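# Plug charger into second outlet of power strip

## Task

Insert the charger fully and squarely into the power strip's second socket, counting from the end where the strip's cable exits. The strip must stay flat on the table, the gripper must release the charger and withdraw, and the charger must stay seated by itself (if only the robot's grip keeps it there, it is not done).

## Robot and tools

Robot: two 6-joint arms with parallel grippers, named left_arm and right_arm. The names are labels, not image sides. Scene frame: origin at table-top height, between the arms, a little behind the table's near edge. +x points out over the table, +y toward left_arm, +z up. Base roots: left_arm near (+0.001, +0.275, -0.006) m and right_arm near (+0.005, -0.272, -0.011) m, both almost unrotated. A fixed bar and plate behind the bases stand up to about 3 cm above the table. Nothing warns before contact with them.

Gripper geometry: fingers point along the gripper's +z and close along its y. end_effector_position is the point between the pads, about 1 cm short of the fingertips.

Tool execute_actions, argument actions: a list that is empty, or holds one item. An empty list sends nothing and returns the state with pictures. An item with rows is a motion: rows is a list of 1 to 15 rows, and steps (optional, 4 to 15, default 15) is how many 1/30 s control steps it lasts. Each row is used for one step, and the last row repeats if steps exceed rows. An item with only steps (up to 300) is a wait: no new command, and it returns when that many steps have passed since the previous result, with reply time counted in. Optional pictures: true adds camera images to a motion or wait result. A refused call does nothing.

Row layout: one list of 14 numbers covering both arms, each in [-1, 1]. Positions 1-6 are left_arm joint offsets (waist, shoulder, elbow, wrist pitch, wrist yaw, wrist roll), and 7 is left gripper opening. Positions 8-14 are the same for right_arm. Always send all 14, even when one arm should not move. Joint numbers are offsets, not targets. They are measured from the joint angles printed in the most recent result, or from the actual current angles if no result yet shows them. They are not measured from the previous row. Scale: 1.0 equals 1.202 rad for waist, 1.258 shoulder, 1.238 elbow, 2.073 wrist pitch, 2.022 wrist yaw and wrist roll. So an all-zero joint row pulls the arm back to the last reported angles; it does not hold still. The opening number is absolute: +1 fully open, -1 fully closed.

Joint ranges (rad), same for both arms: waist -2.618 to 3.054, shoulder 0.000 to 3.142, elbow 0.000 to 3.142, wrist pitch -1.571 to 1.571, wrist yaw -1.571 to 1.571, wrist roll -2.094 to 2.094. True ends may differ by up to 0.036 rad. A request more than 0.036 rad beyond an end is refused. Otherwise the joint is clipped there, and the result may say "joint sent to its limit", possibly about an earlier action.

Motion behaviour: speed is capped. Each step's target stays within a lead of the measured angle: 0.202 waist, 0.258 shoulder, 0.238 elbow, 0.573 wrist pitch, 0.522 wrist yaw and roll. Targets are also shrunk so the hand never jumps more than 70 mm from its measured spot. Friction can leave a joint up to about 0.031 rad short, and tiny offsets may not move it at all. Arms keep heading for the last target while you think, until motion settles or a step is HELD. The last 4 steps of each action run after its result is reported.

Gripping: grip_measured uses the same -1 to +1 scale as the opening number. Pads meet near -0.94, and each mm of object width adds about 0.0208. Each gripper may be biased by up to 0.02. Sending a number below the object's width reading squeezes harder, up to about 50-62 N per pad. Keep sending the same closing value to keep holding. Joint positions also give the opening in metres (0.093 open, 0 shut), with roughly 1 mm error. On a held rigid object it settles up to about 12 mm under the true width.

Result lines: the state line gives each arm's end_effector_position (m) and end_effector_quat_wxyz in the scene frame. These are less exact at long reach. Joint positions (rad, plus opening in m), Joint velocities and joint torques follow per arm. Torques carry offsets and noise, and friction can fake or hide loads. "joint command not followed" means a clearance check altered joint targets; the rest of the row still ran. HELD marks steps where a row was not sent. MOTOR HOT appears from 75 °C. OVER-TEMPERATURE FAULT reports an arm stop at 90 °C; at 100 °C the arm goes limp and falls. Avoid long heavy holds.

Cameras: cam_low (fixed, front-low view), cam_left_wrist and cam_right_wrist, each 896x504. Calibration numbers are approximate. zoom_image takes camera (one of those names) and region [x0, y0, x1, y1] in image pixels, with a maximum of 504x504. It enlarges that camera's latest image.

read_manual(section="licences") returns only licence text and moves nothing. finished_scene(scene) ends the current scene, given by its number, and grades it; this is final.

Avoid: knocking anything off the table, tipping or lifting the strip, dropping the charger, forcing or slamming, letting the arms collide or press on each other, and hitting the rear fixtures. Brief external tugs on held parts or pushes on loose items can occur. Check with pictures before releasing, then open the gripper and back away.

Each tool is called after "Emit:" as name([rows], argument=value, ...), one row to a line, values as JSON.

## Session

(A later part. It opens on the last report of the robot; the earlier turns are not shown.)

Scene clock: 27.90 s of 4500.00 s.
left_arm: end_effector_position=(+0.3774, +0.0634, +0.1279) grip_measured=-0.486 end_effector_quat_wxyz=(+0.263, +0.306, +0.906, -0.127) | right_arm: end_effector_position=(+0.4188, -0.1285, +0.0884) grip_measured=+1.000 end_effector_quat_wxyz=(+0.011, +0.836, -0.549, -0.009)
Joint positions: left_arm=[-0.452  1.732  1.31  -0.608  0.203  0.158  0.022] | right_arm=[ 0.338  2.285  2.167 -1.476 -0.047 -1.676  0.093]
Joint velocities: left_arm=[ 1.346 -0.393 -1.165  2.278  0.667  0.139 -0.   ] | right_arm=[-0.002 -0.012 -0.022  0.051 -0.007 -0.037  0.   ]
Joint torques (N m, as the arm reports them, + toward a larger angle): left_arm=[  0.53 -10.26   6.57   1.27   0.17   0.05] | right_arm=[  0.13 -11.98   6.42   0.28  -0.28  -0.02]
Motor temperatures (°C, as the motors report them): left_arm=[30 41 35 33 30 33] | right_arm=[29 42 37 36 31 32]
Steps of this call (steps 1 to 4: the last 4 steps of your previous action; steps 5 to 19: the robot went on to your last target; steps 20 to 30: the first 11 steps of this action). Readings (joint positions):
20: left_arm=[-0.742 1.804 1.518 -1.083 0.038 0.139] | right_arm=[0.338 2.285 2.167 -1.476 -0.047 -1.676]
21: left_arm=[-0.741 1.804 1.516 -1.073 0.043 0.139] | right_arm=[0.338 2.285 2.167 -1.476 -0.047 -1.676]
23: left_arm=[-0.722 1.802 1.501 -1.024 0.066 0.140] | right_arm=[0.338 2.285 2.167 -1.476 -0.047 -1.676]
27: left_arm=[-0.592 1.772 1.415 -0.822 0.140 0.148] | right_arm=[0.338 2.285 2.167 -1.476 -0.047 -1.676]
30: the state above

Emit:
execute_actions([
  {"rows": [[0.2112,-0.0494,-0.2369,0.3217,0.1085,0.021,-0.65,0.0024,-0.001,-0.0015,0.0005,0,0.0015,1],[0.2158,-0.0495,-0.2496,0.3331,0.1121,0.0214,-0.65,0.0093,-0.0038,-0.006,0.0022,0,0.0059,1],[0.2232,-0.0497,-0.2702,0.3514,0.1178,0.0221,-0.65,0.0207,-0.0083,-0.0134,0.0048,0,0.0131,1],[0.2331,-0.0501,-0.2977,0.376,0.1255,0.0231,-0.65,0.0358,-0.0145,-0.0232,0.0083,0,0.0227,1],[0.2451,-0.0505,-0.331,0.4057,0.1349,0.0243,-0.65,0.0541,-0.0219,-0.035,0.0125,0,0.0343,1],[0.2586,-0.0509,-0.3685,0.4392,0.1454,0.0256,-0.65,0.0747,-0.0302,-0.0484,0.0173,0,0.0473,1],[0.273,-0.0514,-0.4087,0.4751,0.1567,0.027,-0.65,0.0968,-0.0391,-0.0627,0.0224,0,0.0613,1],[0.2878,-0.0519,-0.4499,0.5118,0.1682,0.0284,-0.65,0.1195,-0.0483,-0.0773,0.0276,0,0.0757,1],[0.3022,-0.0524,-0.4901,0.5477,0.1795,0.0298,-0.65,0.1416,-0.0572,-0.0916,0.0327,0,0.0897,1],[0.3158,-0.0528,-0.5277,0.5812,0.19,0.0312,-0.65,0.1622,-0.0656,-0.105,0.0375,0,0.1028,1],[0.3277,-0.0532,-0.5609,0.6109,0.1994,0.0323,-0.65,0.1805,-0.0729,-0.1168,0.0417,0,0.1143,1],[0.3376,-0.0536,-0.5884,0.6355,0.2071,0.0333,-0.65,0.1956,-0.0791,-0.1266,0.0452,0,0.1239,1],[0.345,-0.0538,-0.609,0.6538,0.2128,0.034,-0.65,0.207,-0.0836,-0.134,0.0478,0,0.1311,1],[0.3496,-0.0539,-0.6217,0.6652,0.2164,0.0344,-0.65,0.2139,-0.0864,-0.1385,0.0495,0,0.1355,1],[0.3511,-0.054,-0.626,0.669,0.2176,0.0346,-0.65,0.2163,-0.0874,-0.14,0.05,0,0.137,1]], "steps": 15},
])

Emit:
execute_actions([
  {"steps": 16},
], pictures=true)

Scene clock: 29.10 s of 4500.00 s.
left_arm: end_effector_position=(+0.4122, +0.1604, +0.0939) grip_measured=-0.486 end_effector_quat_wxyz=(+0.487, +0.243, +0.817, -0.190) | right_arm: end_effector_position=(+0.3815, -0.0687, +0.0810) grip_measured=+1.000 end_effector_quat_wxyz=(+0.018, +0.844, -0.536, -0.010)
Joint positions: left_arm=[-0.097  1.677  0.708  0.395  0.519  0.204  0.022] | right_arm=[ 0.5    2.233  2.063 -1.431 -0.045 -1.544  0.093]
Joint velocities: left_arm=[ 0.559  0.002 -1.458  1.502  0.462  0.051 -0.001] | right_arm=[ 0.901 -0.295 -0.471  0.227 -0.051  0.608  0.   ]
Joint torques (N m, as the arm reports them, + toward a larger angle): left_arm=[ 0.18 -8.83  7.07  2.42  0.38  0.05] | right_arm=[  0.06 -13.34   5.5    0.36  -0.29   0.01]
Motor temperatures (°C, as the motors report them): left_arm=[30 41 35 34 30 33] | right_arm=[29 43 37 36 31 32]
Steps of this call (steps 1 to 4: the last 4 steps of your previous action; steps 5 to 25: the robot went on to your last target; steps 26 to 36: the first 11 steps of this action). Readings (joint positions):
26: left_arm=[-0.191 1.691 1.030 0.020 0.406 0.191] | right_arm=[0.338 2.285 2.167 -1.476 -0.047 -1.676]
27: left_arm=[-0.191 1.691 1.028 0.025 0.408 0.191] | right_arm=[0.338 2.285 2.167 -1.476 -0.047 -1.675]
29: left_arm=[-0.191 1.689 1.005 0.065 0.417 0.192] | right_arm=[0.345 2.285 2.164 -1.475 -0.047 -1.665]
33: left_arm=[-0.155 1.677 0.861 0.237 0.470 0.198] | right_arm=[0.409 2.263 2.114 -1.453 -0.045 -1.609]
36: the state above

Scene clock: 29.63 s of 4500.00 s.
left_arm: end_effector_position=(+0.3960, +0.1697, +0.1023) grip_measured=-0.486 end_effector_quat_wxyz=(+0.560, +0.265, +0.759, -0.198) | right_arm: end_effector_position=(+0.3553, -0.0259, +0.0827) grip_measured=+1.000 end_effector_quat_wxyz=(+0.004, +0.839, -0.544, -0.007)
Joint positions: left_arm=[-0.039  1.677  0.54   0.738  0.627  0.218  0.022] | right_arm=[ 0.614  2.192  2.01  -1.385 -0.053 -1.409  0.093]
Joint velocities: left_arm=[-0.002  0.002 -0.012  0.125  0.066 -0.007 -0.   ] | right_arm=[-0.022 -0.007 -0.022 -0.051  0.022  0.037  0.   ]
Joint torques (N m, as the arm reports them, + toward a larger angle): left_arm=[ 0.74 -8.06  6.18  2.41  0.29  0.07] | right_arm=[ -1.09 -12.66   5.2    0.5   -0.2    0.05]
Motor temperatures (°C, as the motors report them): left_arm=[30 41 35 34 30 33] | right_arm=[29 43 37 35 31 32]
Kept back: nothing.
Steps of this call (steps 1 to 4: the last 4 steps of your previous action; steps 5 to 16: the robot went on to your last target). Readings (joint positions):
1: left_arm=[-0.078 1.677 0.660 0.444 0.534 0.206] | right_arm=[0.532 2.224 2.048 -1.423 -0.045 -1.522]
2: left_arm=[-0.063 1.677 0.618 0.489 0.548 0.208] | right_arm=[0.560 2.215 2.035 -1.416 -0.046 -1.502]
4: left_arm=[-0.043 1.677 0.561 0.562 0.574 0.212] | right_arm=[0.603 2.201 2.018 -1.406 -0.050 -1.468]
8: left_arm=[-0.039 1.677 0.540 0.657 0.606 0.216] | right_arm=[0.619 2.192 2.012 -1.394 -0.053 -1.431]
16: the state above
camera_calibration (this result's frames):
cam_left_wrist: T_world_to_cam=[[-0.627582, -0.778531, 0.00554297, 0.374845], [-0.526868, 0.41945, -0.739237, 0.25266], [0.573194, -0.466852, -0.673422, 0.00658782], [0, 0, 0, 1]] pos_world=[0.364588, 0.188926, 0.189134]
cam_right_wrist: T_world_to_cam=[[0.916141, 0.400225, -0.0224827, -0.313678], [0.372517, -0.82932, 0.416485, -0.149999], [0.148042, -0.389934, -0.908865, 0.0922159], [0, 0, 0, 1]] pos_world=[0.329599, 0.0371031, 0.139232]

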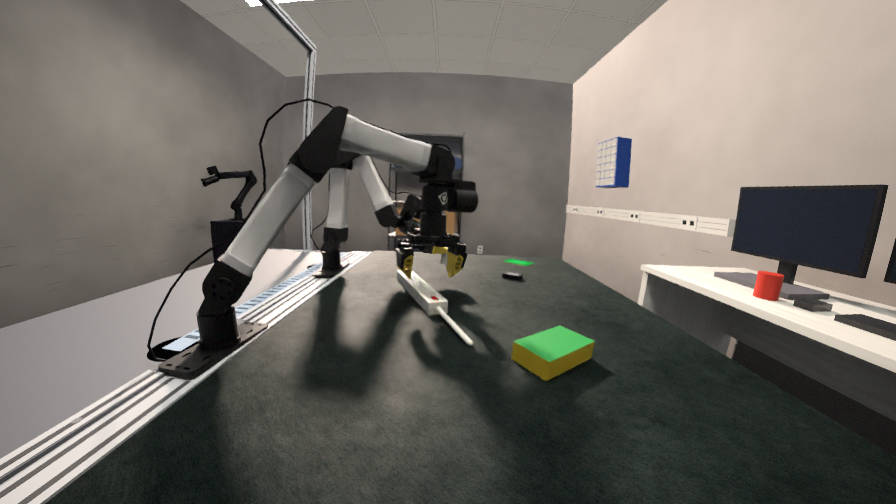

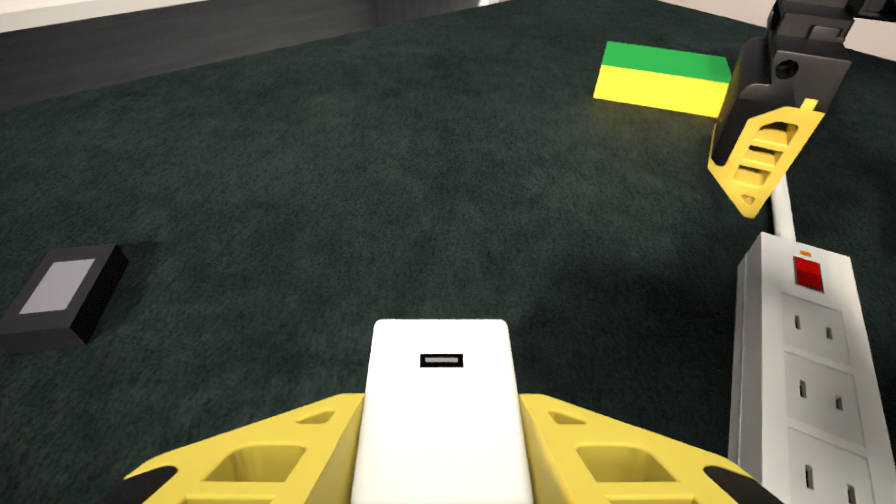

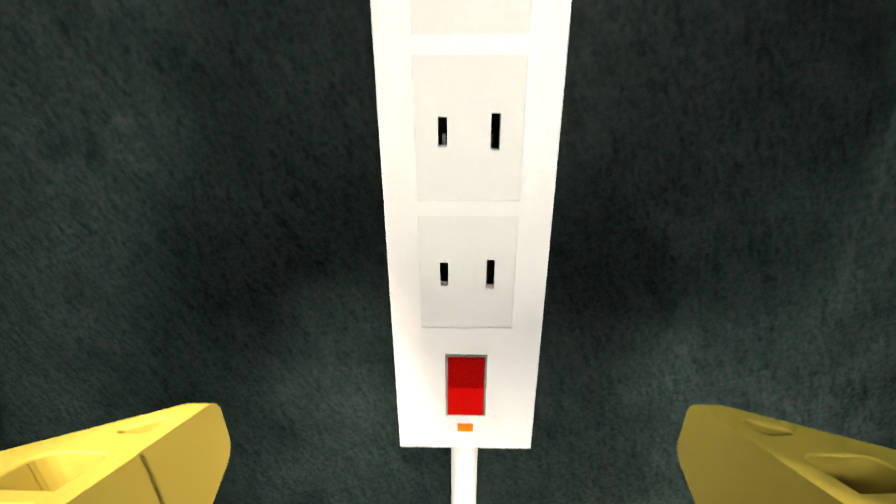

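Emit:
execute_actions([
  {"rows": [[0,0,0,0,0,0,-0.65,0,0.002,-0.0019,0.0025,0,0,0.95],[0,0,0,0,0,0,-0.65,0,0.005,-0.0076,0.008,0,0,0.9],[0,0,0,0,0,0,-0.65,0,0.009,-0.0167,0.016,0,0,0.85],[0,0,0,0,0,0,-0.65,0,0.013,-0.029,0.027,0,0,0.8],[0,0,0,0,0,0,-0.65,0,0.017,-0.0438,0.039,0,0,0.75],[0,0,0,0,0,0,-0.65,0,0.021,-0.0606,0.052,0,0,0.7],[0,0,0,0,0,0,-0.65,0,0.025,-0.0785,0.065,0,0,0.65],[0,0,0,0,0,0,-0.65,0,0.028,-0.0968,0.078,0,0,0.6],[0,0,0,0,0,0,-0.65,0,0.031,-0.1147,0.09,0,0,0.55],[0,0,0,0,0,0,-0.65,0,0.033,-0.1315,0.101,0,0,0.5],[0,0,0,0,0,0,-0.65,0,0.0345,-0.1463,0.11,0,0,0.5],[0,0,0,0,0,0,-0.65,0,0.0355,-0.1586,0.117,0,0,0.5],[0,0,0,0,0,0,-0.65,0,0.0358,-0.1677,0.121,0,0,0.5],[0,0,0,0,0,0,-0.65,0,0.0358,-0.1734,0.123,0,0,0.5],[0,0,0,0,0,0,-0.65,0,0.0358,-0.1753,0.123,0,0,0.5]], "steps": 15},
])

Emit:
execute_actions([
  {"steps": 14},
], pictures=true)

Scene clock: 31.03 s of 4500.00 s.
left_arm: end_effector_position=(+0.3951, +0.1692, +0.1011) grip_measured=-0.486 end_effector_quat_wxyz=(+0.557, +0.266, +0.761, -0.200) | right_arm: end_effector_position=(+0.3564, -0.0272, +0.0451) grip_measured=+0.508 end_effector_quat_wxyz=(+0.007, +0.838, -0.546, -0.008)
Joint positions: left_arm=[-0.039  1.677  0.54   0.731  0.631  0.218  0.022] | right_arm=[ 0.614  2.205  1.882 -1.251 -0.053 -1.405  0.07 ]
Joint velocities: left_arm=[ 0.012 -0.007 -0.002 -0.022 -0.051  0.022  0.   ] | right_arm=[ 0.017  0.173 -0.618  0.593  0.022 -0.007 -0.011]
Joint torques (N m, as the arm reports them, + toward a larger angle): left_arm=[ 0.16 -6.96  6.7   2.18  0.17 -0.03] | right_arm=[  0.14 -10.01   5.36   0.42  -0.28  -0.07]
Motor temperatures (°C, as the motors report them): left_arm=[30 41 35 34 30 33] | right_arm=[29 43 37 35 31 32]
Steps of this call (steps 1 to 30: the robot went on to your last target; step 31: nothing new was sent; steps 32 to 42: the first 11 steps of this action). Readings (joint positions):
32: left_arm=[-0.039 1.677 0.540 0.747 0.631 0.218] | right_arm=[0.614 2.192 2.010 -1.384 -0.053 -1.405]
33: left_arm=[-0.039 1.677 0.540 0.744 0.631 0.218] | right_arm=[0.614 2.192 2.010 -1.384 -0.053 -1.405]
35: left_arm=[-0.039 1.677 0.540 0.738 0.631 0.218] | right_arm=[0.614 2.192 2.007 -1.374 -0.053 -1.405]
39: left_arm=[-0.039 1.677 0.540 0.733 0.631 0.218] | right_arm=[0.614 2.193 1.948 -1.310 -0.053 -1.405]
42: the state above

Scene clock: 31.50 s of 4500.00 s.
left_arm: end_effector_position=(+0.3950, +0.1692, +0.1008) grip_measured=-0.486 end_effector_quat_wxyz=(+0.557, +0.266, +0.761, -0.200) | right_arm: end_effector_position=(+0.3595, -0.0267, +0.0163) grip_measured=+0.502 end_effector_quat_wxyz=(+0.004, +0.838, -0.546, -0.007)
Joint positions: left_arm=[-0.039  1.677  0.54   0.73   0.631  0.218  0.022] | right_arm=[ 0.614  2.23   1.809 -1.147 -0.053 -1.405  0.069]
Joint velocities: left_arm=[ 0.012 -0.012 -0.007  0.022  0.022 -0.037 -0.   ] | right_arm=[ 0.002 -0.002  0.007  0.081 -0.007  0.022 -0.001]
Joint torques (N m, as the arm reports them, + toward a larger angle): left_arm=[ 0.11 -6.92  6.73  2.2   0.16 -0.04] | right_arm=[  0.11 -11.14   5.2    0.48  -0.27  -0.06]
Motor temperatures (°C, as the motors report them): left_arm=[30 41 35 34 30 33] | right_arm=[29 44 37 35 31 32]
Kept back: nothing.
Steps of this call (steps 1 to 4: the last 4 steps of your previous action; steps 5 to 14: the robot went on to your last target). Readings (joint positions):
1: left_arm=[-0.039 1.677 0.540 0.731 0.631 0.218] | right_arm=[0.614 2.211 1.861 -1.231 -0.053 -1.405]
2: left_arm=[-0.039 1.677 0.540 0.730 0.631 0.218] | right_arm=[0.614 2.217 1.843 -1.215 -0.053 -1.405]
4: left_arm=[-0.039 1.677 0.540 0.730 0.631 0.218] | right_arm=[0.614 2.227 1.816 -1.190 -0.053 -1.405]
8: left_arm=[-0.039 1.677 0.540 0.730 0.631 0.218] | right_arm=[0.614 2.230 1.809 -1.164 -0.053 -1.405]
14: the state above
camera_calibration (this result's frames):
cam_left_wrist: T_world_to_cam=[[-0.63034, -0.776235, 0.0114557, 0.37394], [-0.531383, 0.420657, -0.735309, 0.25241], [0.565954, -0.469582, -0.677635, 0.00966202], [0, 0, 0, 1]] pos_world=[0.364368, 0.188625, 0.187863]
cam_right_wrist: T_world_to_cam=[[0.917658, 0.396645, -0.0240098, -0.319244], [0.369827, -0.830386, 0.416757, -0.123622], [0.145367, -0.39132, -0.908701, 0.0319323], [0, 0, 0, 1]] pos_world=[0.334034, 0.0364685, 0.0728721]

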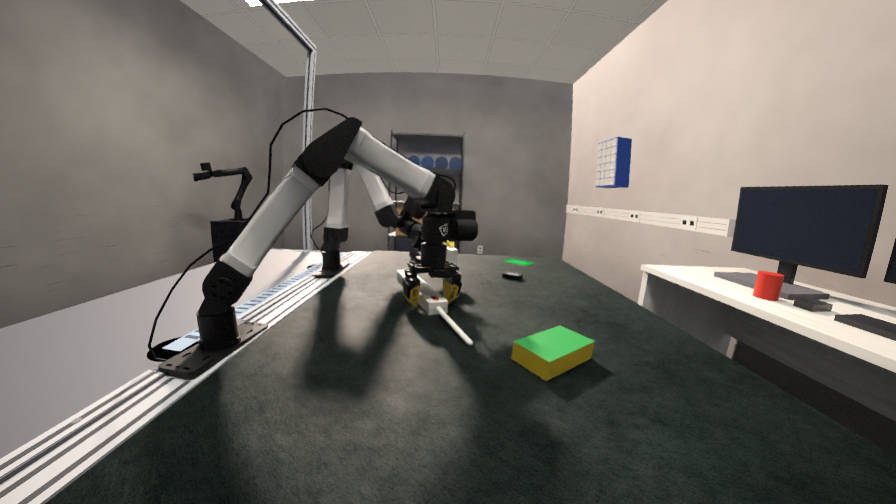

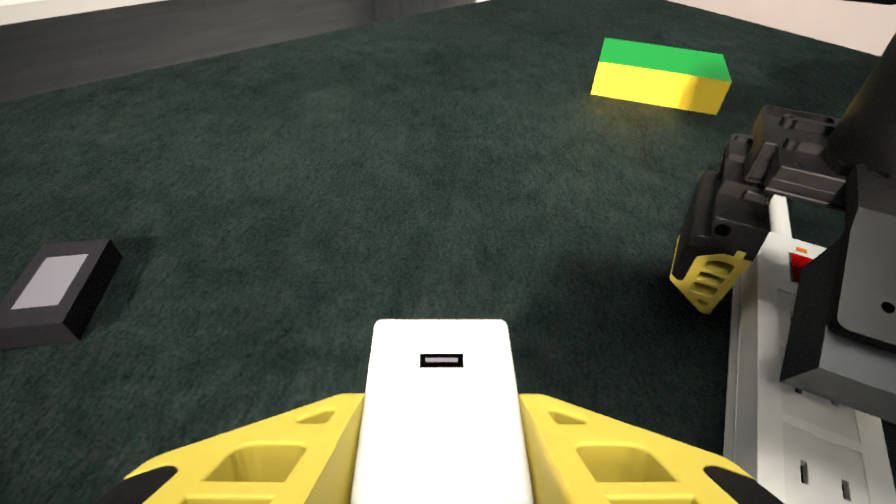

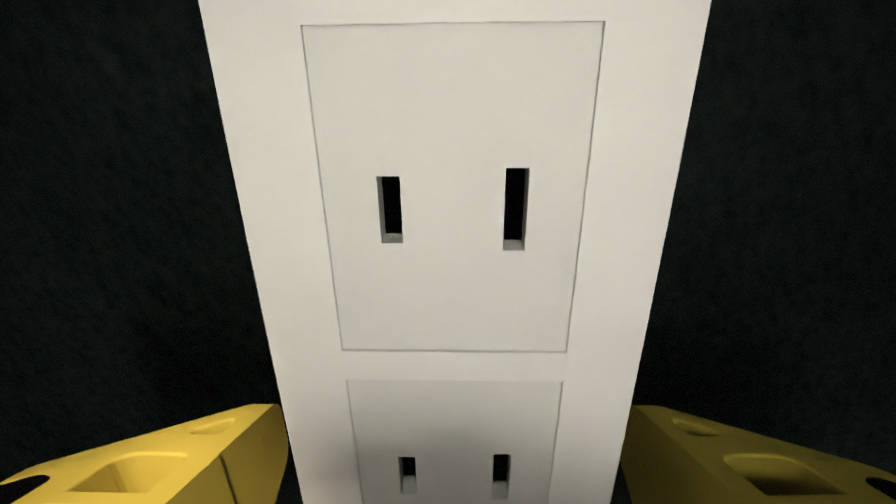

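Emit:
execute_actions([
  {"rows": [[0,0,0,0,0,0,-0.65,0,0,0,0,0,0,0.4],[0,0,0,0,0,0,-0.65,0,0,0,0,0,0,0.3],[0,0,0,0,0,0,-0.65,0,0,0,0,0,0,0.2],[0,0,0,0,0,0,-0.65,0,0,0,0,0,0,0.11],[0,0,0,0,0,0,-0.65,0,0,0,0,0,0,0.04],[0,0,0,0,0,0,-0.65,0,0,0,0,0,0,-0.02],[0,0,0,0,0,0,-0.65,0,0,0,0,0,0,-0.08],[0,0,0,0,0,0,-0.65,0,0,0,0,0,0,-0.15],[0,0,0,0,0,0,-0.65,0,0,0,0,0,0,-0.22],[0,0,0,0,0,0,-0.65,0,0,0,0,0,0,-0.3],[0,0,0,0,0,0,-0.65,0,0,0,0,0,0,-0.3],[0,0,0,0,0,0,-0.65,0,-0.004,0,0,0,0,-0.3],[0,0,0,0,0,0,-0.65,0,-0.008,-0.003,0,0,0,-0.3],[0,0,0,0,0,0,-0.65,0,-0.012,-0.006,0,0,0,-0.3],[0,0,0,0,0,0,-0.65,0,-0.014,-0.008,0,0,0,-0.3]], "steps": 15},
])

Scene clock: 32.57 s of 4500.00 s.
left_arm: end_effector_position=(+0.3944, +0.1692, +0.0993) grip_measured=-0.486 end_effector_quat_wxyz=(+0.554, +0.265, +0.763, -0.201) | right_arm: end_effector_position=(+0.3605, -0.0261, +0.0163) grip_measured=-0.190 end_effector_quat_wxyz=(+0.002, +0.838, -0.546, -0.006)
Joint positions: left_arm=[-0.039  1.677  0.54   0.722  0.631  0.218  0.022] | right_arm=[ 0.614  2.23   1.809 -1.142 -0.053 -1.405  0.036]
Joint velocities: left_arm=[ 0.002 -0.012  0.002 -0.081  0.037 -0.051  0.001] | right_arm=[-0.012  0.002 -0.007 -0.051  0.066  0.007  0.   ]
Joint torques (N m, as the arm reports them, + toward a larger angle): left_arm=[ 0.14 -6.96  6.76  2.17  0.22 -0.03] | right_arm=[  0.11 -11.66   6.48   0.32  -0.28  -0.02]
Motor temperatures (°C, as the motors report them): left_arm=[30 41 35 34 30 33] | right_arm=[29 44 37 35 31 32]
Steps of this call (steps 1 to 21: the robot went on to your last target; steps 22 to 32: the first 11 steps of this action). Readings (joint positions):
22: left_arm=[-0.039 1.677 0.540 0.729 0.631 0.218] | right_arm=[0.614 2.230 1.809 -1.141 -0.053 -1.405]
23: left_arm=[-0.039 1.677 0.540 0.728 0.631 0.218] | right_arm=[0.614 2.230 1.809 -1.141 -0.053 -1.405]
25: left_arm=[-0.039 1.677 0.540 0.725 0.631 0.218] | right_arm=[0.614 2.230 1.809 -1.141 -0.053 -1.405]
29: left_arm=[-0.039 1.677 0.540 0.723 0.631 0.218] | right_arm=[0.614 2.230 1.809 -1.142 -0.053 -1.405]
32: the state above

Emit:
execute_actions([
  {"rows": [[0,0,0,0.008,0,0,-0.65,0,-0.0155,-0.0105,0.003,0,0,-0.3],[0,0,0,0.008,0,0,-0.65,0,-0.018,-0.014,0.006,0,0,-0.3],[0,0,0,0.008,0,0,-0.65,0,-0.022,-0.0205,0.01,0,0,-0.3],[0,0,0,0.008,0,0,-0.65,0,-0.0275,-0.0295,0.014,0,0,-0.3],[0,0,0,0.008,0,0,-0.65,0,-0.0345,-0.041,0.018,0,0,-0.3],[0,0,0,0.008,0,0,-0.65,0,-0.0425,-0.0545,0.023,0,0,-0.3],[0,0,0,0.008,0,0,-0.65,0,-0.0515,-0.0695,0.028,0,0,-0.3],[0,0,0,0.008,0,0,-0.65,0,-0.0617,-0.086,0.032,0,0,-0.3],[0,0,0,0.008,0,0,-0.65,0,-0.0725,-0.1035,0.037,0,0,-0.3],[0,0,0,0.008,0,0,-0.65,0,-0.0837,-0.1218,0.041,0,0,-0.3],[0,0,0,0.008,0,0,-0.65,0,-0.0953,-0.1404,0.045,0,0,-0.3],[0,0,0,0.008,0,0,-0.65,0,-0.107,-0.159,0.049,0,0,-0.3],[0,0,0,0.008,0,0,-0.65,0,-0.1185,-0.1773,0.052,0,0,-0.3],[0,0,0,0.008,0,0,-0.65,0,-0.1297,-0.195,0.054,0,0,-0.3],[0,0,0,0.008,0,0,-0.65,0,-0.1405,-0.2118,0.056,0,0,-0.3]], "steps": 15},
])

Scene clock: 33.90 s of 4500.00 s.
left_arm: end_effector_position=(+0.3944, +0.1692, +0.0993) grip_measured=-0.486 end_effector_quat_wxyz=(+0.554, +0.265, +0.763, -0.201) | right_arm: end_effector_position=(+0.3480, -0.0344, +0.0163) grip_measured=-0.190 end_effector_quat_wxyz=(-0.004, +0.838, -0.546, -0.003)
Joint positions: left_arm=[-0.039  1.677  0.54   0.722  0.631  0.218  0.022] | right_arm=[ 0.614  2.156  1.687 -1.081 -0.053 -1.405  0.036]
Joint velocities: left_arm=[-0.007 -0.012 -0.002  0.007 -0.037  0.022 -0.   ] | right_arm=[-0.002 -0.398 -0.672  0.198  0.007 -0.007 -0.   ]
Joint torques (N m, as the arm reports them, + toward a larger angle): left_arm=[ 0.16 -6.93  6.7   2.28  0.21 -0.05] | right_arm=[  0.16 -12.7    5.38   0.38  -0.29  -0.04]
Motor temperatures (°C, as the motors report them): left_arm=[30 41 35 35 30 33] | right_arm=[29 45 37 35 31 32]
Steps of this call (steps 1 to 4: the last 4 steps of your previous action; steps 5 to 15: the robot went on to your last target; steps 16 to 29: nothing new was sent; steps 30 to 40: the first 11 steps of this action). Readings (joint positions):
30: left_arm=[-0.039 1.677 0.540 0.722 0.631 0.218] | right_arm=[0.614 2.230 1.809 -1.142 -0.053 -1.405]
31: left_arm=[-0.039 1.677 0.540 0.722 0.631 0.218] | right_arm=[0.614 2.230 1.809 -1.142 -0.053 -1.405]
33: left_arm=[-0.039 1.677 0.540 0.722 0.631 0.218] | right_arm=[0.614 2.225 1.801 -1.135 -0.053 -1.405]
37: left_arm=[-0.039 1.677 0.540 0.722 0.631 0.218] | right_arm=[0.614 2.193 1.749 -1.104 -0.053 -1.405]
40: the state above

Emit:
execute_actions([
  {"rows": [[0,0,0,0.008,0,0,-0.65,0,-0.0832,-0.1156,0.028,0,0,-0.3],[0,0,0,0.008,0,0,-0.65,0,-0.0877,-0.1225,0.03,0,0,-0.3],[0,0,0,0.008,0,0,-0.65,0,-0.0946,-0.1332,0.032,0,0,-0.3],[0,0,0,0.008,0,0,-0.65,0,-0.103,-0.1462,0.034,0,0,-0.3],[0,0,0,0.008,0,0,-0.65,0,-0.1121,-0.1601,0.0357,0,0,-0.3],[0,0,0,0.008,0,0,-0.65,0,-0.1205,-0.1731,0.0357,0,0,-0.3],[0,0,0,0.008,0,0,-0.65,0,-0.1274,-0.1838,0.0357,0,0,-0.3],[0,0,0,0.008,0,0,-0.65,0,-0.1319,-0.1907,0.0357,0,0,-0.3],[0,0,0,0.008,0,0,-0.65,0,-0.1335,-0.1931,0.0357,0,0,-0.3],[0,0,0,0.008,0,0,-0.65,0,-0.1335,-0.1931,0.0357,0,0,-0.3],[0,0,0,0.008,0,0,-0.65,0,-0.1335,-0.1931,0.0357,0,0,-0.3],[0,0,0,0.008,0,0,-0.65,0,-0.1335,-0.1931,0.0357,0,0,-0.3],[0,0,0,0.008,0,0,-0.65,0,-0.1335,-0.1931,0.0357,0,0,-0.2],[0,0,0,0.008,0,0,-0.65,0,-0.1335,-0.1931,0.0357,0,0,-0.05],[0,0,0,0.008,0,0,-0.65,0,-0.1335,-0.1931,0.0357,0,0,0.3]], "steps": 15},
])

Emit:
execute_actions([
  {"steps": 12},
], pictures=true)

Scene clock: 34.70 s of 4500.00 s.
left_arm: end_effector_position=(+0.3944, +0.1692, +0.0993) grip_measured=-0.486 end_effector_quat_wxyz=(+0.554, +0.265, +0.763, -0.201) | right_arm: end_effector_position=(+0.3125, -0.0578, +0.0159) grip_measured=-0.190 end_effector_quat_wxyz=(+0.004, +0.838, -0.546, -0.006)
Joint positions: left_arm=[-0.039  1.677  0.54   0.722  0.631  0.218  0.022] | right_arm=[ 0.614  2.013  1.463 -1.017 -0.053 -1.405  0.036]
Joint velocities: left_arm=[-0.007 -0.012 -0.007  0.022 -0.051 -0.066 -0.   ] | right_arm=[-0.012 -0.046 -0.066  0.007 -0.022  0.037 -0.001]
Joint torques (N m, as the arm reports them, + toward a larger angle): left_arm=[ 0.15 -6.93  6.7   2.28  0.2  -0.03] | right_arm=[  0.14 -11.51   5.34   0.5   -0.28  -0.03]
Motor temperatures (°C, as the motors report them): left_arm=[30 41 35 35 30 33] | right_arm=[29 45 37 35 31 32]
Steps of this call (steps 1 to 4: the last 4 steps of your previous action; steps 5 to 13: the robot went on to your last target; steps 14 to 24: the first 11 steps of this action). Readings (joint positions):
14: left_arm=[-0.039 1.677 0.540 0.722 0.631 0.218] | right_arm=[0.614 2.076 1.559 -1.043 -0.053 -1.405]
15: left_arm=[-0.039 1.677 0.540 0.722 0.631 0.218] | right_arm=[0.614 2.075 1.557 -1.041 -0.053 -1.405]
17: left_arm=[-0.039 1.677 0.540 0.722 0.631 0.218] | right_arm=[0.614 2.065 1.542 -1.029 -0.053 -1.405]
21: left_arm=[-0.039 1.677 0.540 0.722 0.631 0.218] | right_arm=[0.614 2.027 1.485 -1.017 -0.053 -1.405]
24: the state above

Scene clock: 35.10 s of 4500.00 s.
left_arm: end_effector_position=(+0.3944, +0.1692, +0.0993) grip_measured=-0.486 end_effector_quat_wxyz=(+0.554, +0.265, +0.763, -0.201) | right_arm: end_effector_position=(+0.3130, -0.0573, +0.0180) grip_measured=+0.298 end_effector_quat_wxyz=(+0.001, +0.838, -0.546, -0.005)
Joint positions: left_arm=[-0.039  1.677  0.54   0.722  0.631  0.218  0.022] | right_arm=[ 0.614  2.006  1.462 -1.016 -0.053 -1.405  0.059]
Joint velocities: left_arm=[ 0.007 -0.022 -0.002  0.051 -0.051  0.022 -0.001] | right_arm=[ 0.007 -0.002 -0.007 -0.007  0.037  0.007  0.   ]
Joint torques (N m, as the arm reports them, + toward a larger angle): left_arm=[ 0.18 -6.94  6.7   2.28  0.2  -0.04] | right_arm=[  0.14 -11.1    5.22   0.49  -0.28  -0.03]
Motor temperatures (°C, as the motors report them): left_arm=[30 41 35 35 30 33] | right_arm=[29 45 37 35 31 32]
Kept back: nothing.
Steps of this call (steps 1 to 4: the last 4 steps of your previous action; steps 5 to 12: the robot went on to your last target). Readings (joint positions):
1: left_arm=[-0.039 1.677 0.540 0.722 0.631 0.218] | right_arm=[0.614 2.011 1.462 -1.017 -0.053 -1.405]
2: left_arm=[-0.039 1.677 0.540 0.722 0.631 0.218] | right_arm=[0.614 2.011 1.462 -1.017 -0.053 -1.405]
4: left_arm=[-0.039 1.677 0.540 0.722 0.631 0.218] | right_arm=[0.614 2.011 1.462 -1.016 -0.053 -1.405]
8: left_arm=[-0.039 1.677 0.540 0.722 0.631 0.218] | right_arm=[0.614 2.008 1.462 -1.016 -0.053 -1.405]
12: the state above
camera_calibration (this result's frames):
cam_left_wrist: T_world_to_cam=[[-0.630207, -0.776254, 0.0164051, 0.373035], [-0.537267, 0.420736, -0.730976, 0.252799], [0.56052, -0.46948, -0.682206, 0.0115451], [0, 0, 0, 1]] pos_world=[0.364439, 0.188628, 0.186546]
cam_right_wrist: T_world_to_cam=[[0.917954, 0.39639, -0.0153182, -0.264681], [0.366382, -0.832393, 0.415796, -0.131534], [0.152067, -0.387294, -0.909329, 0.0263737], [0, 0, 0, 1]] pos_world=[0.287146, 0.00564375, 0.0746191]

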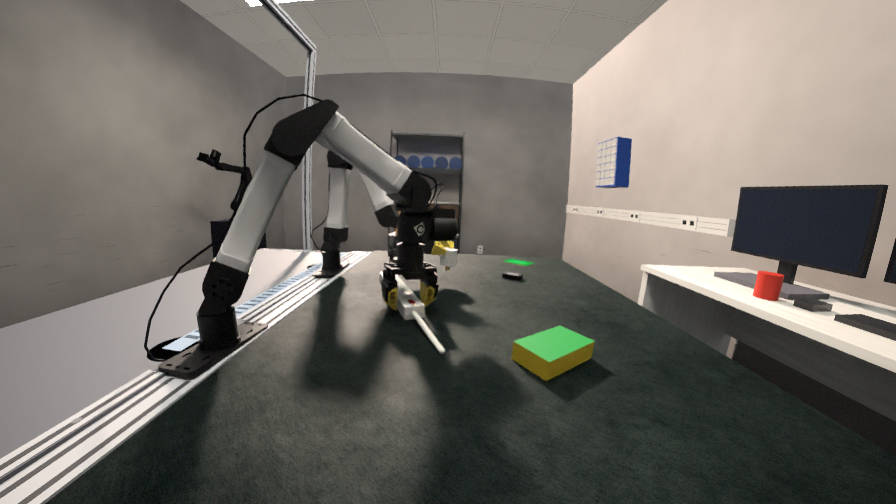

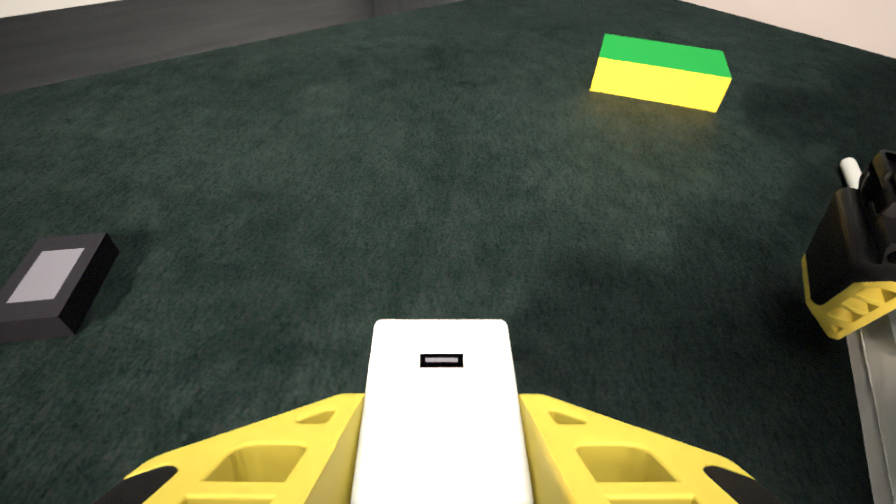

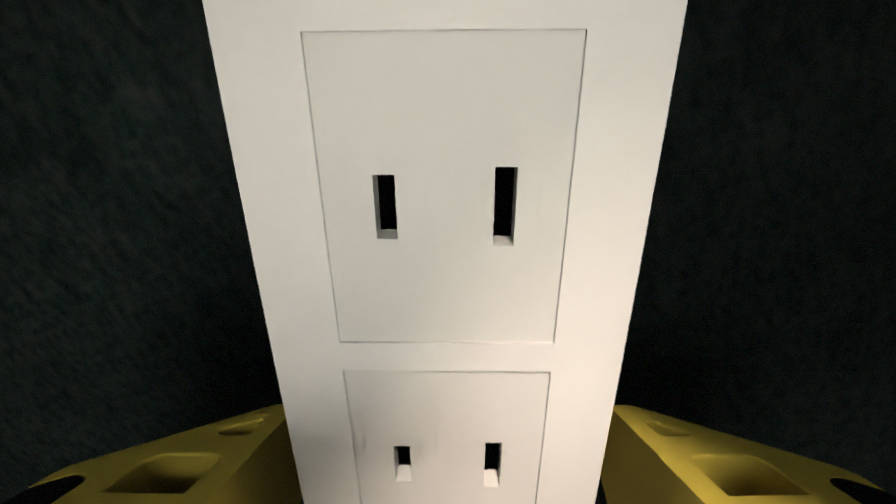

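Emit:
execute_actions([
  {"rows": [[0,0,0,0.01,0,0,-0.65,0,-0.006,0,0,0,0,0.55],[0,0,0,0.01,0,0,-0.65,0,-0.014,0,0,0,0,0.75],[0,0,0,0.01,0,0,-0.65,0,-0.027,0,0,0,0,0.75],[0,0,0,0.01,0,0,-0.65,0,-0.044,0,0,0,0,0.75],[0,0,0,0.01,0,0,-0.65,0,-0.064,0,0,0,0,0.75],[0,0,0,0.01,0,0,-0.65,0,-0.086,0,0,0,0,0.75],[0,0,0,0.01,0,0,-0.65,0,-0.108,0,0.004,0,0,0.75],[0,0,0,0.01,0,0,-0.65,0,-0.129,0,0.012,0,0,0.75],[0,0,0,0.01,0,0,-0.65,-0.005,-0.148,0,0.024,0,0,0.75],[0,0,0,0.01,0,0,-0.65,-0.015,-0.165,0,0.04,0,0,0.75],[0,0,0,0.01,0,0,-0.65,-0.032,-0.18,-0.004,0.06,0,0,0.6],[0,0,0,0.01,0,0,-0.65,-0.055,-0.192,-0.012,0.084,-0.004,0,0.4],[0,0,0,0.01,0,0,-0.65,-0.083,-0.202,-0.024,0.111,-0.012,0.005,0.15],[0,0,0,0.01,0,0,-0.65,-0.115,-0.21,-0.04,0.14,-0.024,0.012,-0.1],[0,0,0,0.01,0,0,-0.65,-0.15,-0.216,-0.06,0.172,-0.04,0.02,-0.4]], "steps": 15},
])

Scene clock: 38.10 s of 4500.00 s.
left_arm: end_effector_position=(+0.3944, +0.1692, +0.0993) grip_measured=-0.486 end_effector_quat_wxyz=(+0.554, +0.265, +0.763, -0.201) | right_arm: end_effector_position=(+0.3259, -0.0462, +0.0807) grip_measured=+0.661 end_effector_quat_wxyz=(-0.093, +0.836, -0.540, +0.035)
Joint positions: left_arm=[-0.039  1.677  0.54   0.722  0.631  0.218  0.022] | right_arm=[ 0.612  1.835  1.462 -0.983 -0.053 -1.405  0.077]
Joint velocities: left_arm=[-0.007  0.012  0.022 -0.007  0.022 -0.037 -0.001] | right_arm=[-0.051 -0.833  0.002  0.505 -0.066 -0.037 -0.122]
Joint torques (N m, as the arm reports them, + toward a larger angle): left_arm=[ 0.15 -6.93  6.7   2.31  0.2  -0.04] | right_arm=[-2.39 -9.18  6.53  1.07 -0.24 -0.01]
Motor temperatures (°C, as the motors report them): left_arm=[30 41 35 35 30 33] | right_arm=[29 46 37 35 31 32]
Steps of this call (steps 1 to 15: the robot went on to your last target; steps 16 to 79: nothing new was sent; steps 80 to 90: the first 11 steps of this action). Readings (joint positions):
80: left_arm=[-0.039 1.677 0.540 0.722 0.631 0.218] | right_arm=[0.614 2.006 1.462 -1.016 -0.053 -1.405]
81: left_arm=[-0.039 1.677 0.540 0.722 0.631 0.218] | right_arm=[0.614 2.006 1.462 -1.016 -0.053 -1.405]
83: left_arm=[-0.039 1.677 0.540 0.722 0.631 0.218] | right_arm=[0.614 2.000 1.462 -1.016 -0.053 -1.405]
87: left_arm=[-0.039 1.677 0.540 0.722 0.631 0.218] | right_arm=[0.614 1.927 1.462 -1.014 -0.053 -1.405]
90: the state above

Emit:
execute_actions([
  {"rows": [[0,0,0,0.01,0,0,-0.65,-0.164,-0.08,-0.065,0.172,-0.044,0.028,-0.6],[0,0,0,0.01,0,0,-0.65,-0.188,-0.08,-0.076,0.193,-0.051,0.039,-0.8],[0,0,0,0.01,0,0,-0.65,-0.217,-0.08,-0.093,0.219,-0.061,0.053,-0.9],[0,0,0,0.01,0,0,-0.65,-0.249,-0.08,-0.115,0.25,-0.076,0.07,-1],[0,0,0,0.01,0,0,-0.65,-0.285,-0.08,-0.143,0.286,-0.093,0.09,-1],[0,0,0,0.01,0,0,-0.65,-0.321,-0.079,-0.176,0.323,-0.114,0.109,-1],[0,0,0,0.01,0,0,-0.65,-0.357,-0.079,-0.215,0.359,-0.139,0.129,-1],[0,0,0,0.01,0,0,-0.65,-0.394,-0.078,-0.26,0.396,-0.168,0.148,-1],[0,0,0,0.01,0,0,-0.65,-0.43,-0.078,-0.31,0.437,-0.199,0.171,-1],[0,0,0,0.01,0,0,-0.65,-0.462,-0.077,-0.36,0.479,-0.231,0.193,-1],[0,0,0,0.01,0,0,-0.65,-0.49,-0.077,-0.41,0.521,-0.263,0.215,-1],[0,0,0,0.01,0,0,-0.65,-0.514,-0.076,-0.46,0.562,-0.295,0.238,-1],[0,0,0,0.01,0,0,-0.65,-0.531,-0.076,-0.515,0.604,-0.33,0.26,-1],[0,0,0,0.01,0,0,-0.65,-0.543,-0.076,-0.565,0.64,-0.362,0.28,-1],[0,0,0,0.01,0,0,-0.65,-0.551,-0.0755,-0.6155,0.677,-0.394,0.299,-1]], "steps": 15},
])

Scene clock: 39.03 s of 4500.00 s.
left_arm: end_effector_position=(+0.3944, +0.1692, +0.0993) grip_measured=-0.486 end_effector_quat_wxyz=(+0.554, +0.265, +0.763, -0.201) | right_arm: end_effector_position=(+0.4466, -0.1783, +0.0895) grip_measured=-0.980 end_effector_quat_wxyz=(+0.380, -0.580, +0.719, -0.047)
Joint positions: left_arm=[-0.039  1.677  0.54   0.722  0.631  0.218  0.022] | right_arm=[ 0.094  1.736  1.081 -0.19  -0.375 -1.133  0.   ]
Joint velocities: left_arm=[-0.022  0.007 -0.002 -0.051  0.022 -0.022  0.   ] | right_arm=[-1.331 -0.012 -1.78   2.015 -1.282  1.106  0.   ]
Joint torques (N m, as the arm reports them, + toward a larger angle): left_arm=[ 0.19 -6.93  6.7   2.33  0.21 -0.03] | right_arm=[ 0.87 -8.05  5.98  1.6  -0.52  0.02]
Motor temperatures (°C, as the motors report them): left_arm=[30 41 35 36 30 33] | right_arm=[29 46 37 35 31 32]
Steps of this call (steps 1 to 4: the last 4 steps of your previous action; steps 5 to 17: the robot went on to your last target; steps 18 to 28: the first 11 steps of this action). Readings (joint positions):
18: left_arm=[-0.039 1.677 0.540 0.722 0.631 0.218] | right_arm=[0.429 1.736 1.403 -0.673 -0.125 -1.369]
19: left_arm=[-0.039 1.677 0.540 0.722 0.631 0.218] | right_arm=[0.427 1.736 1.399 -0.660 -0.131 -1.363]
21: left_arm=[-0.039 1.677 0.540 0.722 0.631 0.218] | right_arm=[0.402 1.736 1.375 -0.605 -0.158 -1.337]
25: left_arm=[-0.039 1.677 0.540 0.722 0.631 0.218] | right_arm=[0.245 1.736 1.247 -0.398 -0.257 -1.237]
28: the state above

Emit:
execute_actions([
  {"rows": [[-0.0046,0.001,0,0.014,0,0,-0.65,-0.1204,0.0035,-0.3121,0.2971,-0.2375,0.1659,-1],[-0.0181,0.002,-0.001,0.02,-0.001,-0.001,-0.65,-0.1221,0.0043,-0.325,0.3052,-0.2453,0.1693,-1],[-0.04,0.003,-0.003,0.027,-0.002,-0.003,-0.65,-0.125,0.0056,-0.3458,0.3184,-0.258,0.1749,-1],[-0.0692,0.005,-0.006,0.035,-0.003,-0.005,-0.65,-0.1287,0.0074,-0.3735,0.3361,-0.2748,0.1824,-1],[-0.1046,0.007,-0.011,0.043,-0.004,-0.007,-0.65,-0.1333,0.0096,-0.4072,0.3575,-0.2953,0.1914,-1],[-0.1446,0.009,-0.017,0.051,-0.005,-0.01,-0.65,-0.1385,0.012,-0.4451,0.3816,-0.3183,0.2016,-1],[-0.1874,0.011,-0.024,0.058,-0.006,-0.013,-0.65,-0.144,0.0146,-0.4857,0.4074,-0.343,0.2125,-1],[-0.2311,0.013,-0.031,0.064,-0.007,-0.016,-0.65,-0.1497,0.0172,-0.5273,0.4339,-0.3682,0.2237,-1],[-0.2739,0.016,-0.038,0.069,-0.008,-0.019,-0.65,-0.1552,0.0198,-0.5679,0.4597,-0.3929,0.2346,-1],[-0.3139,0.018,-0.044,0.073,-0.009,-0.021,-0.65,-0.1604,0.0223,-0.6059,0.4838,-0.416,0.2448,-1],[-0.3493,0.02,-0.05,0.076,-0.01,-0.023,-0.65,-0.165,0.0244,-0.6395,0.5052,-0.4364,0.2538,-1],[-0.3785,0.0215,-0.054,0.078,-0.0107,-0.0245,-0.65,-0.1687,0.0262,-0.6672,0.5229,-0.4532,0.2613,-1],[-0.4004,0.0228,-0.057,0.079,-0.0111,-0.0255,-0.65,-0.1716,0.0275,-0.688,0.5361,-0.4659,0.2669,-1],[-0.4139,0.0235,-0.059,0.0791,-0.0114,-0.026,-0.65,-0.1733,0.0283,-0.7009,0.5442,-0.4737,0.2703,-1],[-0.4185,0.0238,-0.0598,0.0791,-0.0114,-0.0262,-0.65,-0.1739,0.0286,-0.7052,0.547,-0.4763,0.2715,-1]], "steps": 15},
])

Emit:
execute_actions([
  {"steps": 20},
], pictures=true)

Scene clock: 40.00 s of 4500.00 s.
left_arm: end_effector_position=(+0.3414, +0.0464, +0.1078) grip_measured=-0.486 end_effector_quat_wxyz=(+0.540, +0.383, +0.695, -0.280) | right_arm: end_effector_position=(+0.3112, -0.1549, +0.0348) grip_measured=-0.980 end_effector_quat_wxyz=(+0.512, -0.447, +0.684, +0.266)
Joint positions: left_arm=[-0.373  1.678  0.518  0.818  0.611  0.198  0.022] | right_arm=[-0.079  1.744  0.378  0.672 -1.079 -0.7    0.   ]
Joint velocities: left_arm=[-1.492  0.042 -0.256  0.227 -0.022 -0.051 -0.001] | right_arm=[-0.198  0.09  -1.438  1.121 -1.179  0.52   0.   ]
Joint torques (N m, as the arm reports them, + toward a larger angle): left_arm=[ 0.52 -4.88  4.29  2.29  0.17 -0.12] | right_arm=[-0.83 -4.36  4.32  2.1  -0.58  0.05]
Motor temperatures (°C, as the motors report them): left_arm=[30 41 35 36 30 33] | right_arm=[29 46 37 35 31 32]
Steps of this call (steps 1 to 4: the last 4 steps of your previous action; steps 5 to 18: the robot went on to your last target; steps 19 to 29: the first 11 steps of this action). Readings (joint positions):
19: left_arm=[-0.039 1.677 0.540 0.722 0.631 0.218] | right_arm=[-0.048 1.741 0.695 0.396 -0.835 -0.812]
20: left_arm=[-0.040 1.677 0.540 0.722 0.631 0.218] | right_arm=[-0.048 1.741 0.695 0.401 -0.840 -0.809]
22: left_arm=[-0.059 1.677 0.540 0.731 0.625 0.218] | right_arm=[-0.048 1.741 0.680 0.434 -0.861 -0.798]
26: left_arm=[-0.209 1.677 0.538 0.777 0.613 0.209] | right_arm=[-0.058 1.741 0.536 0.562 -0.964 -0.751]
29: the state above

Scene clock: 40.67 s of 4500.00 s.
left_arm: end_effector_position=(+0.2903, -0.0051, +0.0937) grip_measured=-0.486 end_effector_quat_wxyz=(+0.501, +0.435, +0.671, -0.331) | right_arm: end_effector_position=(+0.2528, -0.1373, +0.0491) grip_measured=-0.980 end_effector_quat_wxyz=(+0.525, -0.449, +0.623, +0.368)
Joint positions: left_arm=[-0.545  1.696  0.481  0.855  0.616  0.175  0.022] | right_arm=[-0.099  1.757  0.214  0.927 -1.328 -0.592  0.   ]
Joint velocities: left_arm=[ 0.002  0.007  0.002 -0.007  0.022 -0.007 -0.001] | right_arm=[-0.012 -0.002  0.007  0.007 -0.081 -0.051  0.   ]
Joint torques (N m, as the arm reports them, + toward a larger angle): left_arm=[ 0.43 -5.83  4.9   2.42  0.13 -0.13] | right_arm=[-1.01 -3.59  2.79  1.9  -0.65  0.04]
Motor temperatures (°C, as the motors report them): left_arm=[30 41 35 36 30 33] | right_arm=[29 45 37 36 31 32]
Kept back: nothing.
Steps of this call (steps 1 to 4: the last 4 steps of your previous action; steps 5 to 20: the robot went on to your last target). Readings (joint positions):
1: left_arm=[-0.423 1.680 0.510 0.828 0.612 0.194] | right_arm=[-0.085 1.748 0.330 0.708 -1.118 -0.683]
2: left_arm=[-0.466 1.683 0.502 0.835 0.613 0.191] | right_arm=[-0.090 1.752 0.290 0.741 -1.156 -0.666]
4: left_arm=[-0.525 1.690 0.490 0.841 0.616 0.185] | right_arm=[-0.096 1.757 0.233 0.796 -1.220 -0.640]
8: left_arm=[-0.545 1.696 0.481 0.842 0.616 0.179] | right_arm=[-0.098 1.757 0.214 0.870 -1.289 -0.611]
20: the state above
camera_calibration (this result's frames):
cam_left_wrist: T_world_to_cam=[[-0.917528, -0.397495, 0.0117922, 0.258009], [-0.271095, 0.603516, -0.749851, 0.19155], [0.290945, -0.691206, -0.661502, 0.0594193], [0, 0, 0, 1]] pos_world=[0.271371, 0.0280248, 0.179898]
cam_right_wrist: T_world_to_cam=[[0.947576, -0.319505, 0.00401112, -0.284021], [-0.181503, -0.548542, -0.816185, 0.048987], [0.262975, 0.772669, -0.577777, 0.147794], [0, 0, 0, 1]] pos_world=[0.239157, -0.17807, 0.126514]

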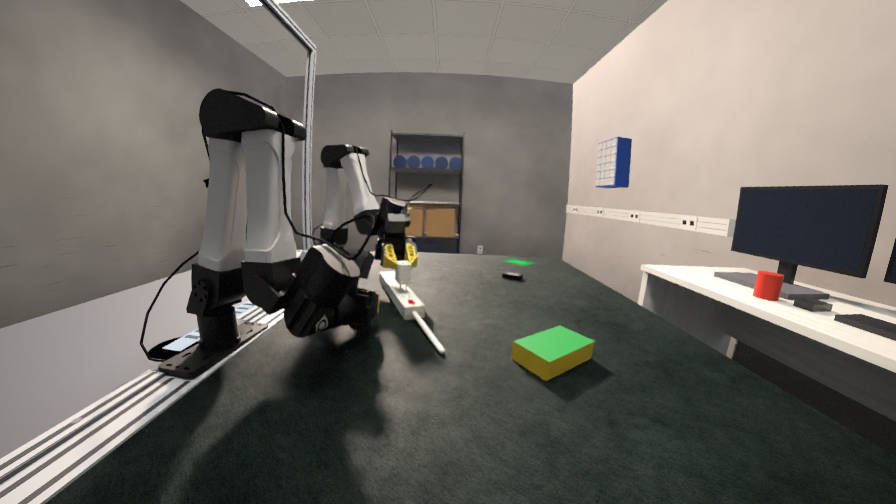

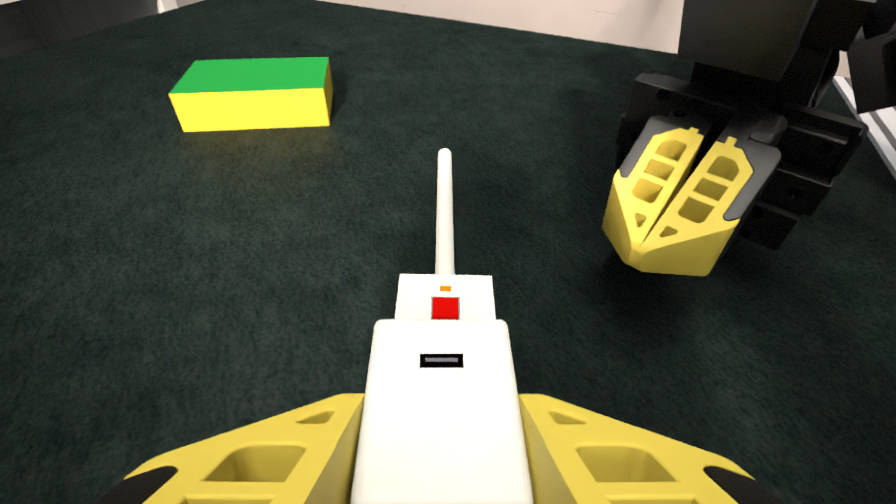

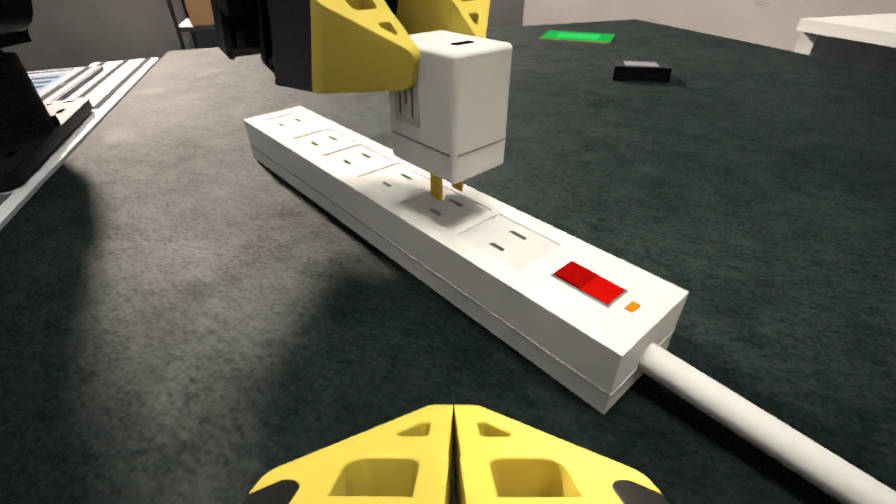

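Emit:
zoom_image(camera="cam_right_wrist", region=[370, 130, 530, 250])

Region (370, 130, 530, 250) of cam_right_wrist's 896x504 image, scaled by 3.150, with more detail than that image has; it fills the top 378 rows of this view, and the rest is white.

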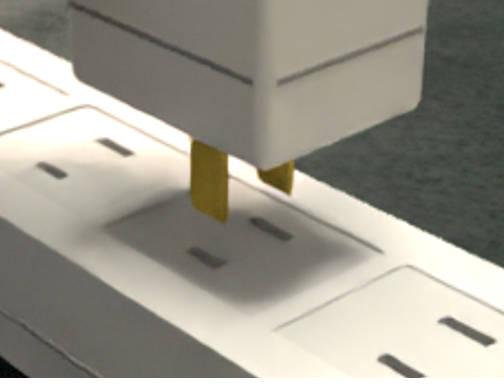

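Emit:
execute_actions([
  {"rows": [[0,0.006,-0.006,0.012,0,0,-0.65,0,0,0,0.008,0,0,-1],[0,0.01,-0.01,0.016,0,0,-0.65,0,0,0,0.008,0,0,-1],[0,0.013,-0.012,0.019,0,0,-0.65,0,0,0,0.008,0,0,-1],[0,0.016,-0.014,0.022,0,0,-0.65,0,0,0,0.008,0,0,-1],[0,0.019,-0.015,0.025,0,0,-0.65,0,0,0,0.008,0,0,-1],[0,0.022,-0.016,0.027,0,0,-0.65,0,0,0,0.008,0,0,-1],[0,0.025,-0.017,0.029,0,0,-0.65,0,0,0,0.008,0,0,-1],[0,0.027,-0.018,0.03,0,0,-0.65,0,0,0,0.008,0,0,-1],[0,0.029,-0.018,0.03,0,0,-0.65,0,0,0,0.008,0,0,-1],[0,0.03,-0.018,0.03,0,0,-0.65,0,0,0,0.008,0,0,-1]], "steps": 12},
])

Emit:
execute_actions([
  {"steps": 14},
], pictures=true)

Emit:
zoom_image(camera="cam_right_wrist", region=[370, 130, 530, 250])

Scene clock: 52.07 s of 4500.00 s.
left_arm: end_effector_position=(+0.2914, -0.0058, +0.0935) grip_measured=-0.486 end_effector_quat_wxyz=(+0.504, +0.435, +0.668, -0.331) | right_arm: end_effector_position=(+0.2527, -0.1372, +0.0497) grip_measured=-0.980 end_effector_quat_wxyz=(+0.526, -0.450, +0.621, +0.368)
Joint positions: left_arm=[-0.545  1.708  0.481  0.876  0.616  0.175  0.022] | right_arm=[-0.099  1.757  0.214  0.93  -1.331 -0.59   0.   ]
Joint velocities: left_arm=[-0.012  0.129  0.007  0.081 -0.037  0.051  0.   ] | right_arm=[-0.007  0.012  0.002 -0.007 -0.007 -0.037  0.   ]
Joint torques (N m, as the arm reports them, + toward a larger angle): left_arm=[ 0.19 -5.54  4.19  2.51  0.18 -0.03] | right_arm=[ 0.13 -4.65  3.24  1.9  -0.53 -0.03]
Motor temperatures (°C, as the motors report them): left_arm=[30 40 35 38 30 33] | right_arm=[29 43 36 37 31 32]
Steps of this call (steps 1 to 30: the robot went on to your last target; steps 31 to 90: nothing new was sent; then 8.13 s passed at rest; steps 91 to 98: the first 8 steps of this action). Readings (joint positions):
91: left_arm=[-0.545 1.696 0.481 0.855 0.616 0.175] | right_arm=[-0.099 1.757 0.214 0.930 -1.331 -0.590]
92: left_arm=[-0.545 1.696 0.481 0.855 0.616 0.175] | right_arm=[-0.099 1.757 0.214 0.930 -1.331 -0.590]
94: left_arm=[-0.545 1.696 0.481 0.858 0.616 0.175] | right_arm=[-0.099 1.757 0.214 0.930 -1.331 -0.590]
98: the state above

Scene clock: 52.53 s of 4500.00 s.
left_arm: end_effector_position=(+0.2919, -0.0060, +0.0909) grip_measured=-0.486 end_effector_quat_wxyz=(+0.503, +0.435, +0.669, -0.331) | right_arm: end_effector_position=(+0.2527, -0.1372, +0.0497) grip_measured=-0.980 end_effector_quat_wxyz=(+0.526, -0.450, +0.621, +0.368)
Joint positions: left_arm=[-0.545  1.72   0.481  0.886  0.616  0.175  0.022] | right_arm=[-0.099  1.757  0.214  0.93  -1.331 -0.59   0.   ]
Joint velocities: left_arm=[ 0.007  0.007  0.007  0.051  0.037 -0.066 -0.   ] | right_arm=[-0.002  0.007  0.007  0.037  0.007 -0.007  0.   ]
Joint torques (N m, as the arm reports them, + toward a larger angle): left_arm=[ 0.14 -5.75  4.    2.48  0.18 -0.03] | right_arm=[ 0.14 -4.64  3.24  1.91 -0.54 -0.03]
Motor temperatures (°C, as the motors report them): left_arm=[30 40 35 38 30 33] | right_arm=[29 43 36 37 31 32]
Kept back: nothing.
Steps of this call (steps 1 to 4: the last 4 steps of your previous action; steps 5 to 14: the robot went on to your last target). Readings (joint positions):
1: left_arm=[-0.545 1.712 0.481 0.878 0.616 0.175] | right_arm=[-0.099 1.757 0.214 0.930 -1.331 -0.590]
2: left_arm=[-0.545 1.715 0.481 0.880 0.616 0.175] | right_arm=[-0.099 1.757 0.214 0.930 -1.331 -0.590]
4: left_arm=[-0.545 1.720 0.481 0.881 0.616 0.175] | right_arm=[-0.099 1.757 0.214 0.930 -1.331 -0.590]
8: left_arm=[-0.545 1.720 0.481 0.884 0.616 0.175] | right_arm=[-0.099 1.757 0.214 0.930 -1.331 -0.590]
14: the state above
camera_calibration (this result's frames):
cam_left_wrist: T_world_to_cam=[[-0.917595, -0.397439, 0.00782877, 0.259567], [-0.266611, 0.600697, -0.753712, 0.189452], [0.294852, -0.69369, -0.657158, 0.0549382], [0, 0, 0, 1]] pos_world=[0.272489, 0.0274688, 0.176863]
cam_right_wrist: T_world_to_cam=[[0.94823, -0.317537, 0.00549375, -0.28383], [-0.178659, -0.547655, -0.817408, 0.0489721], [0.262566, 0.774109, -0.576034, 0.14825], [0, 0, 0, 1]] pos_world=[0.23896, -0.178069, 0.126987]

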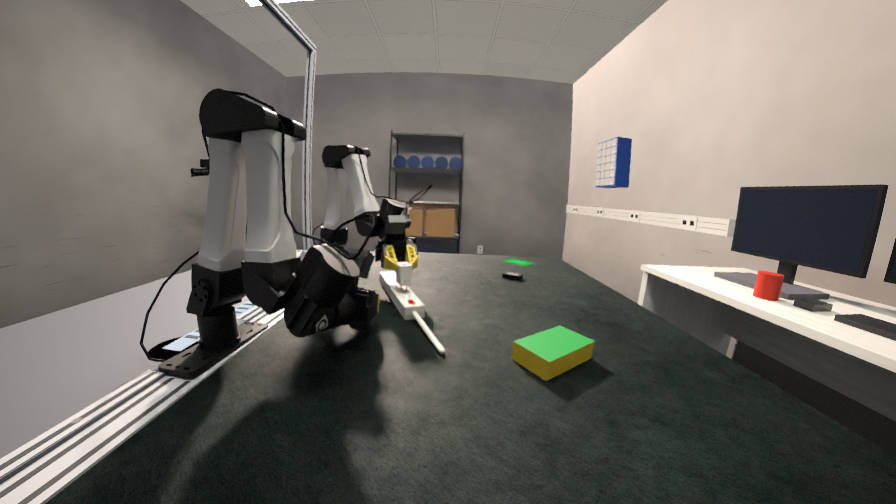

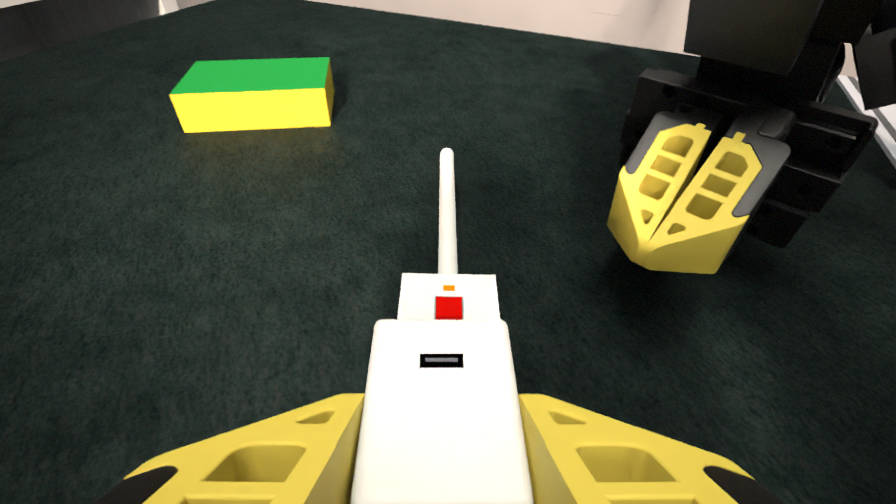

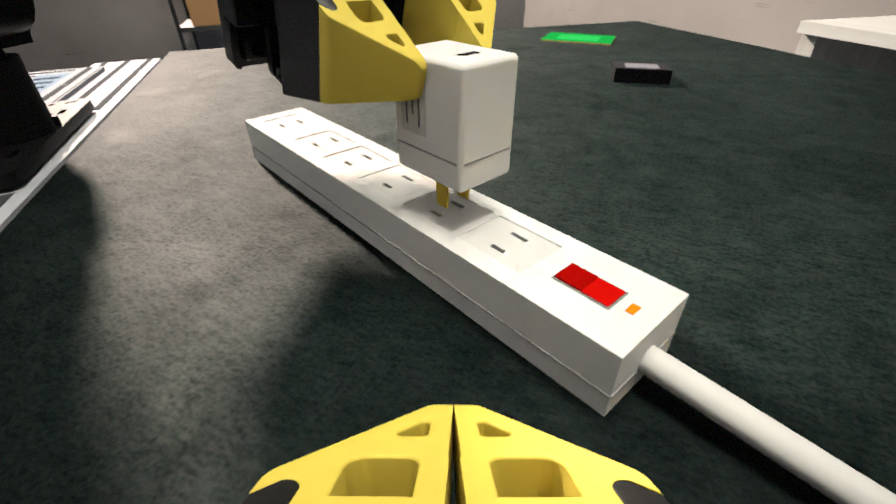

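Region (370, 130, 530, 250) of cam_right_wrist's 896x504 image, scaled by 3.150, with more detail than that image has; it fills the top 378 rows of this view, and the rest is white.

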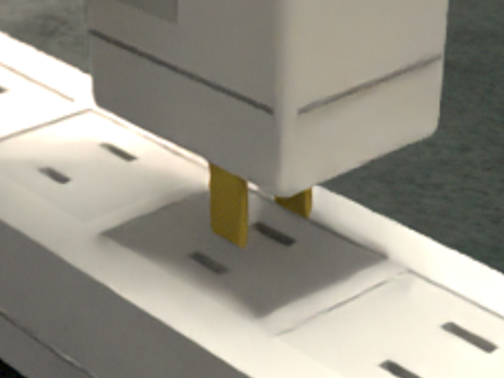

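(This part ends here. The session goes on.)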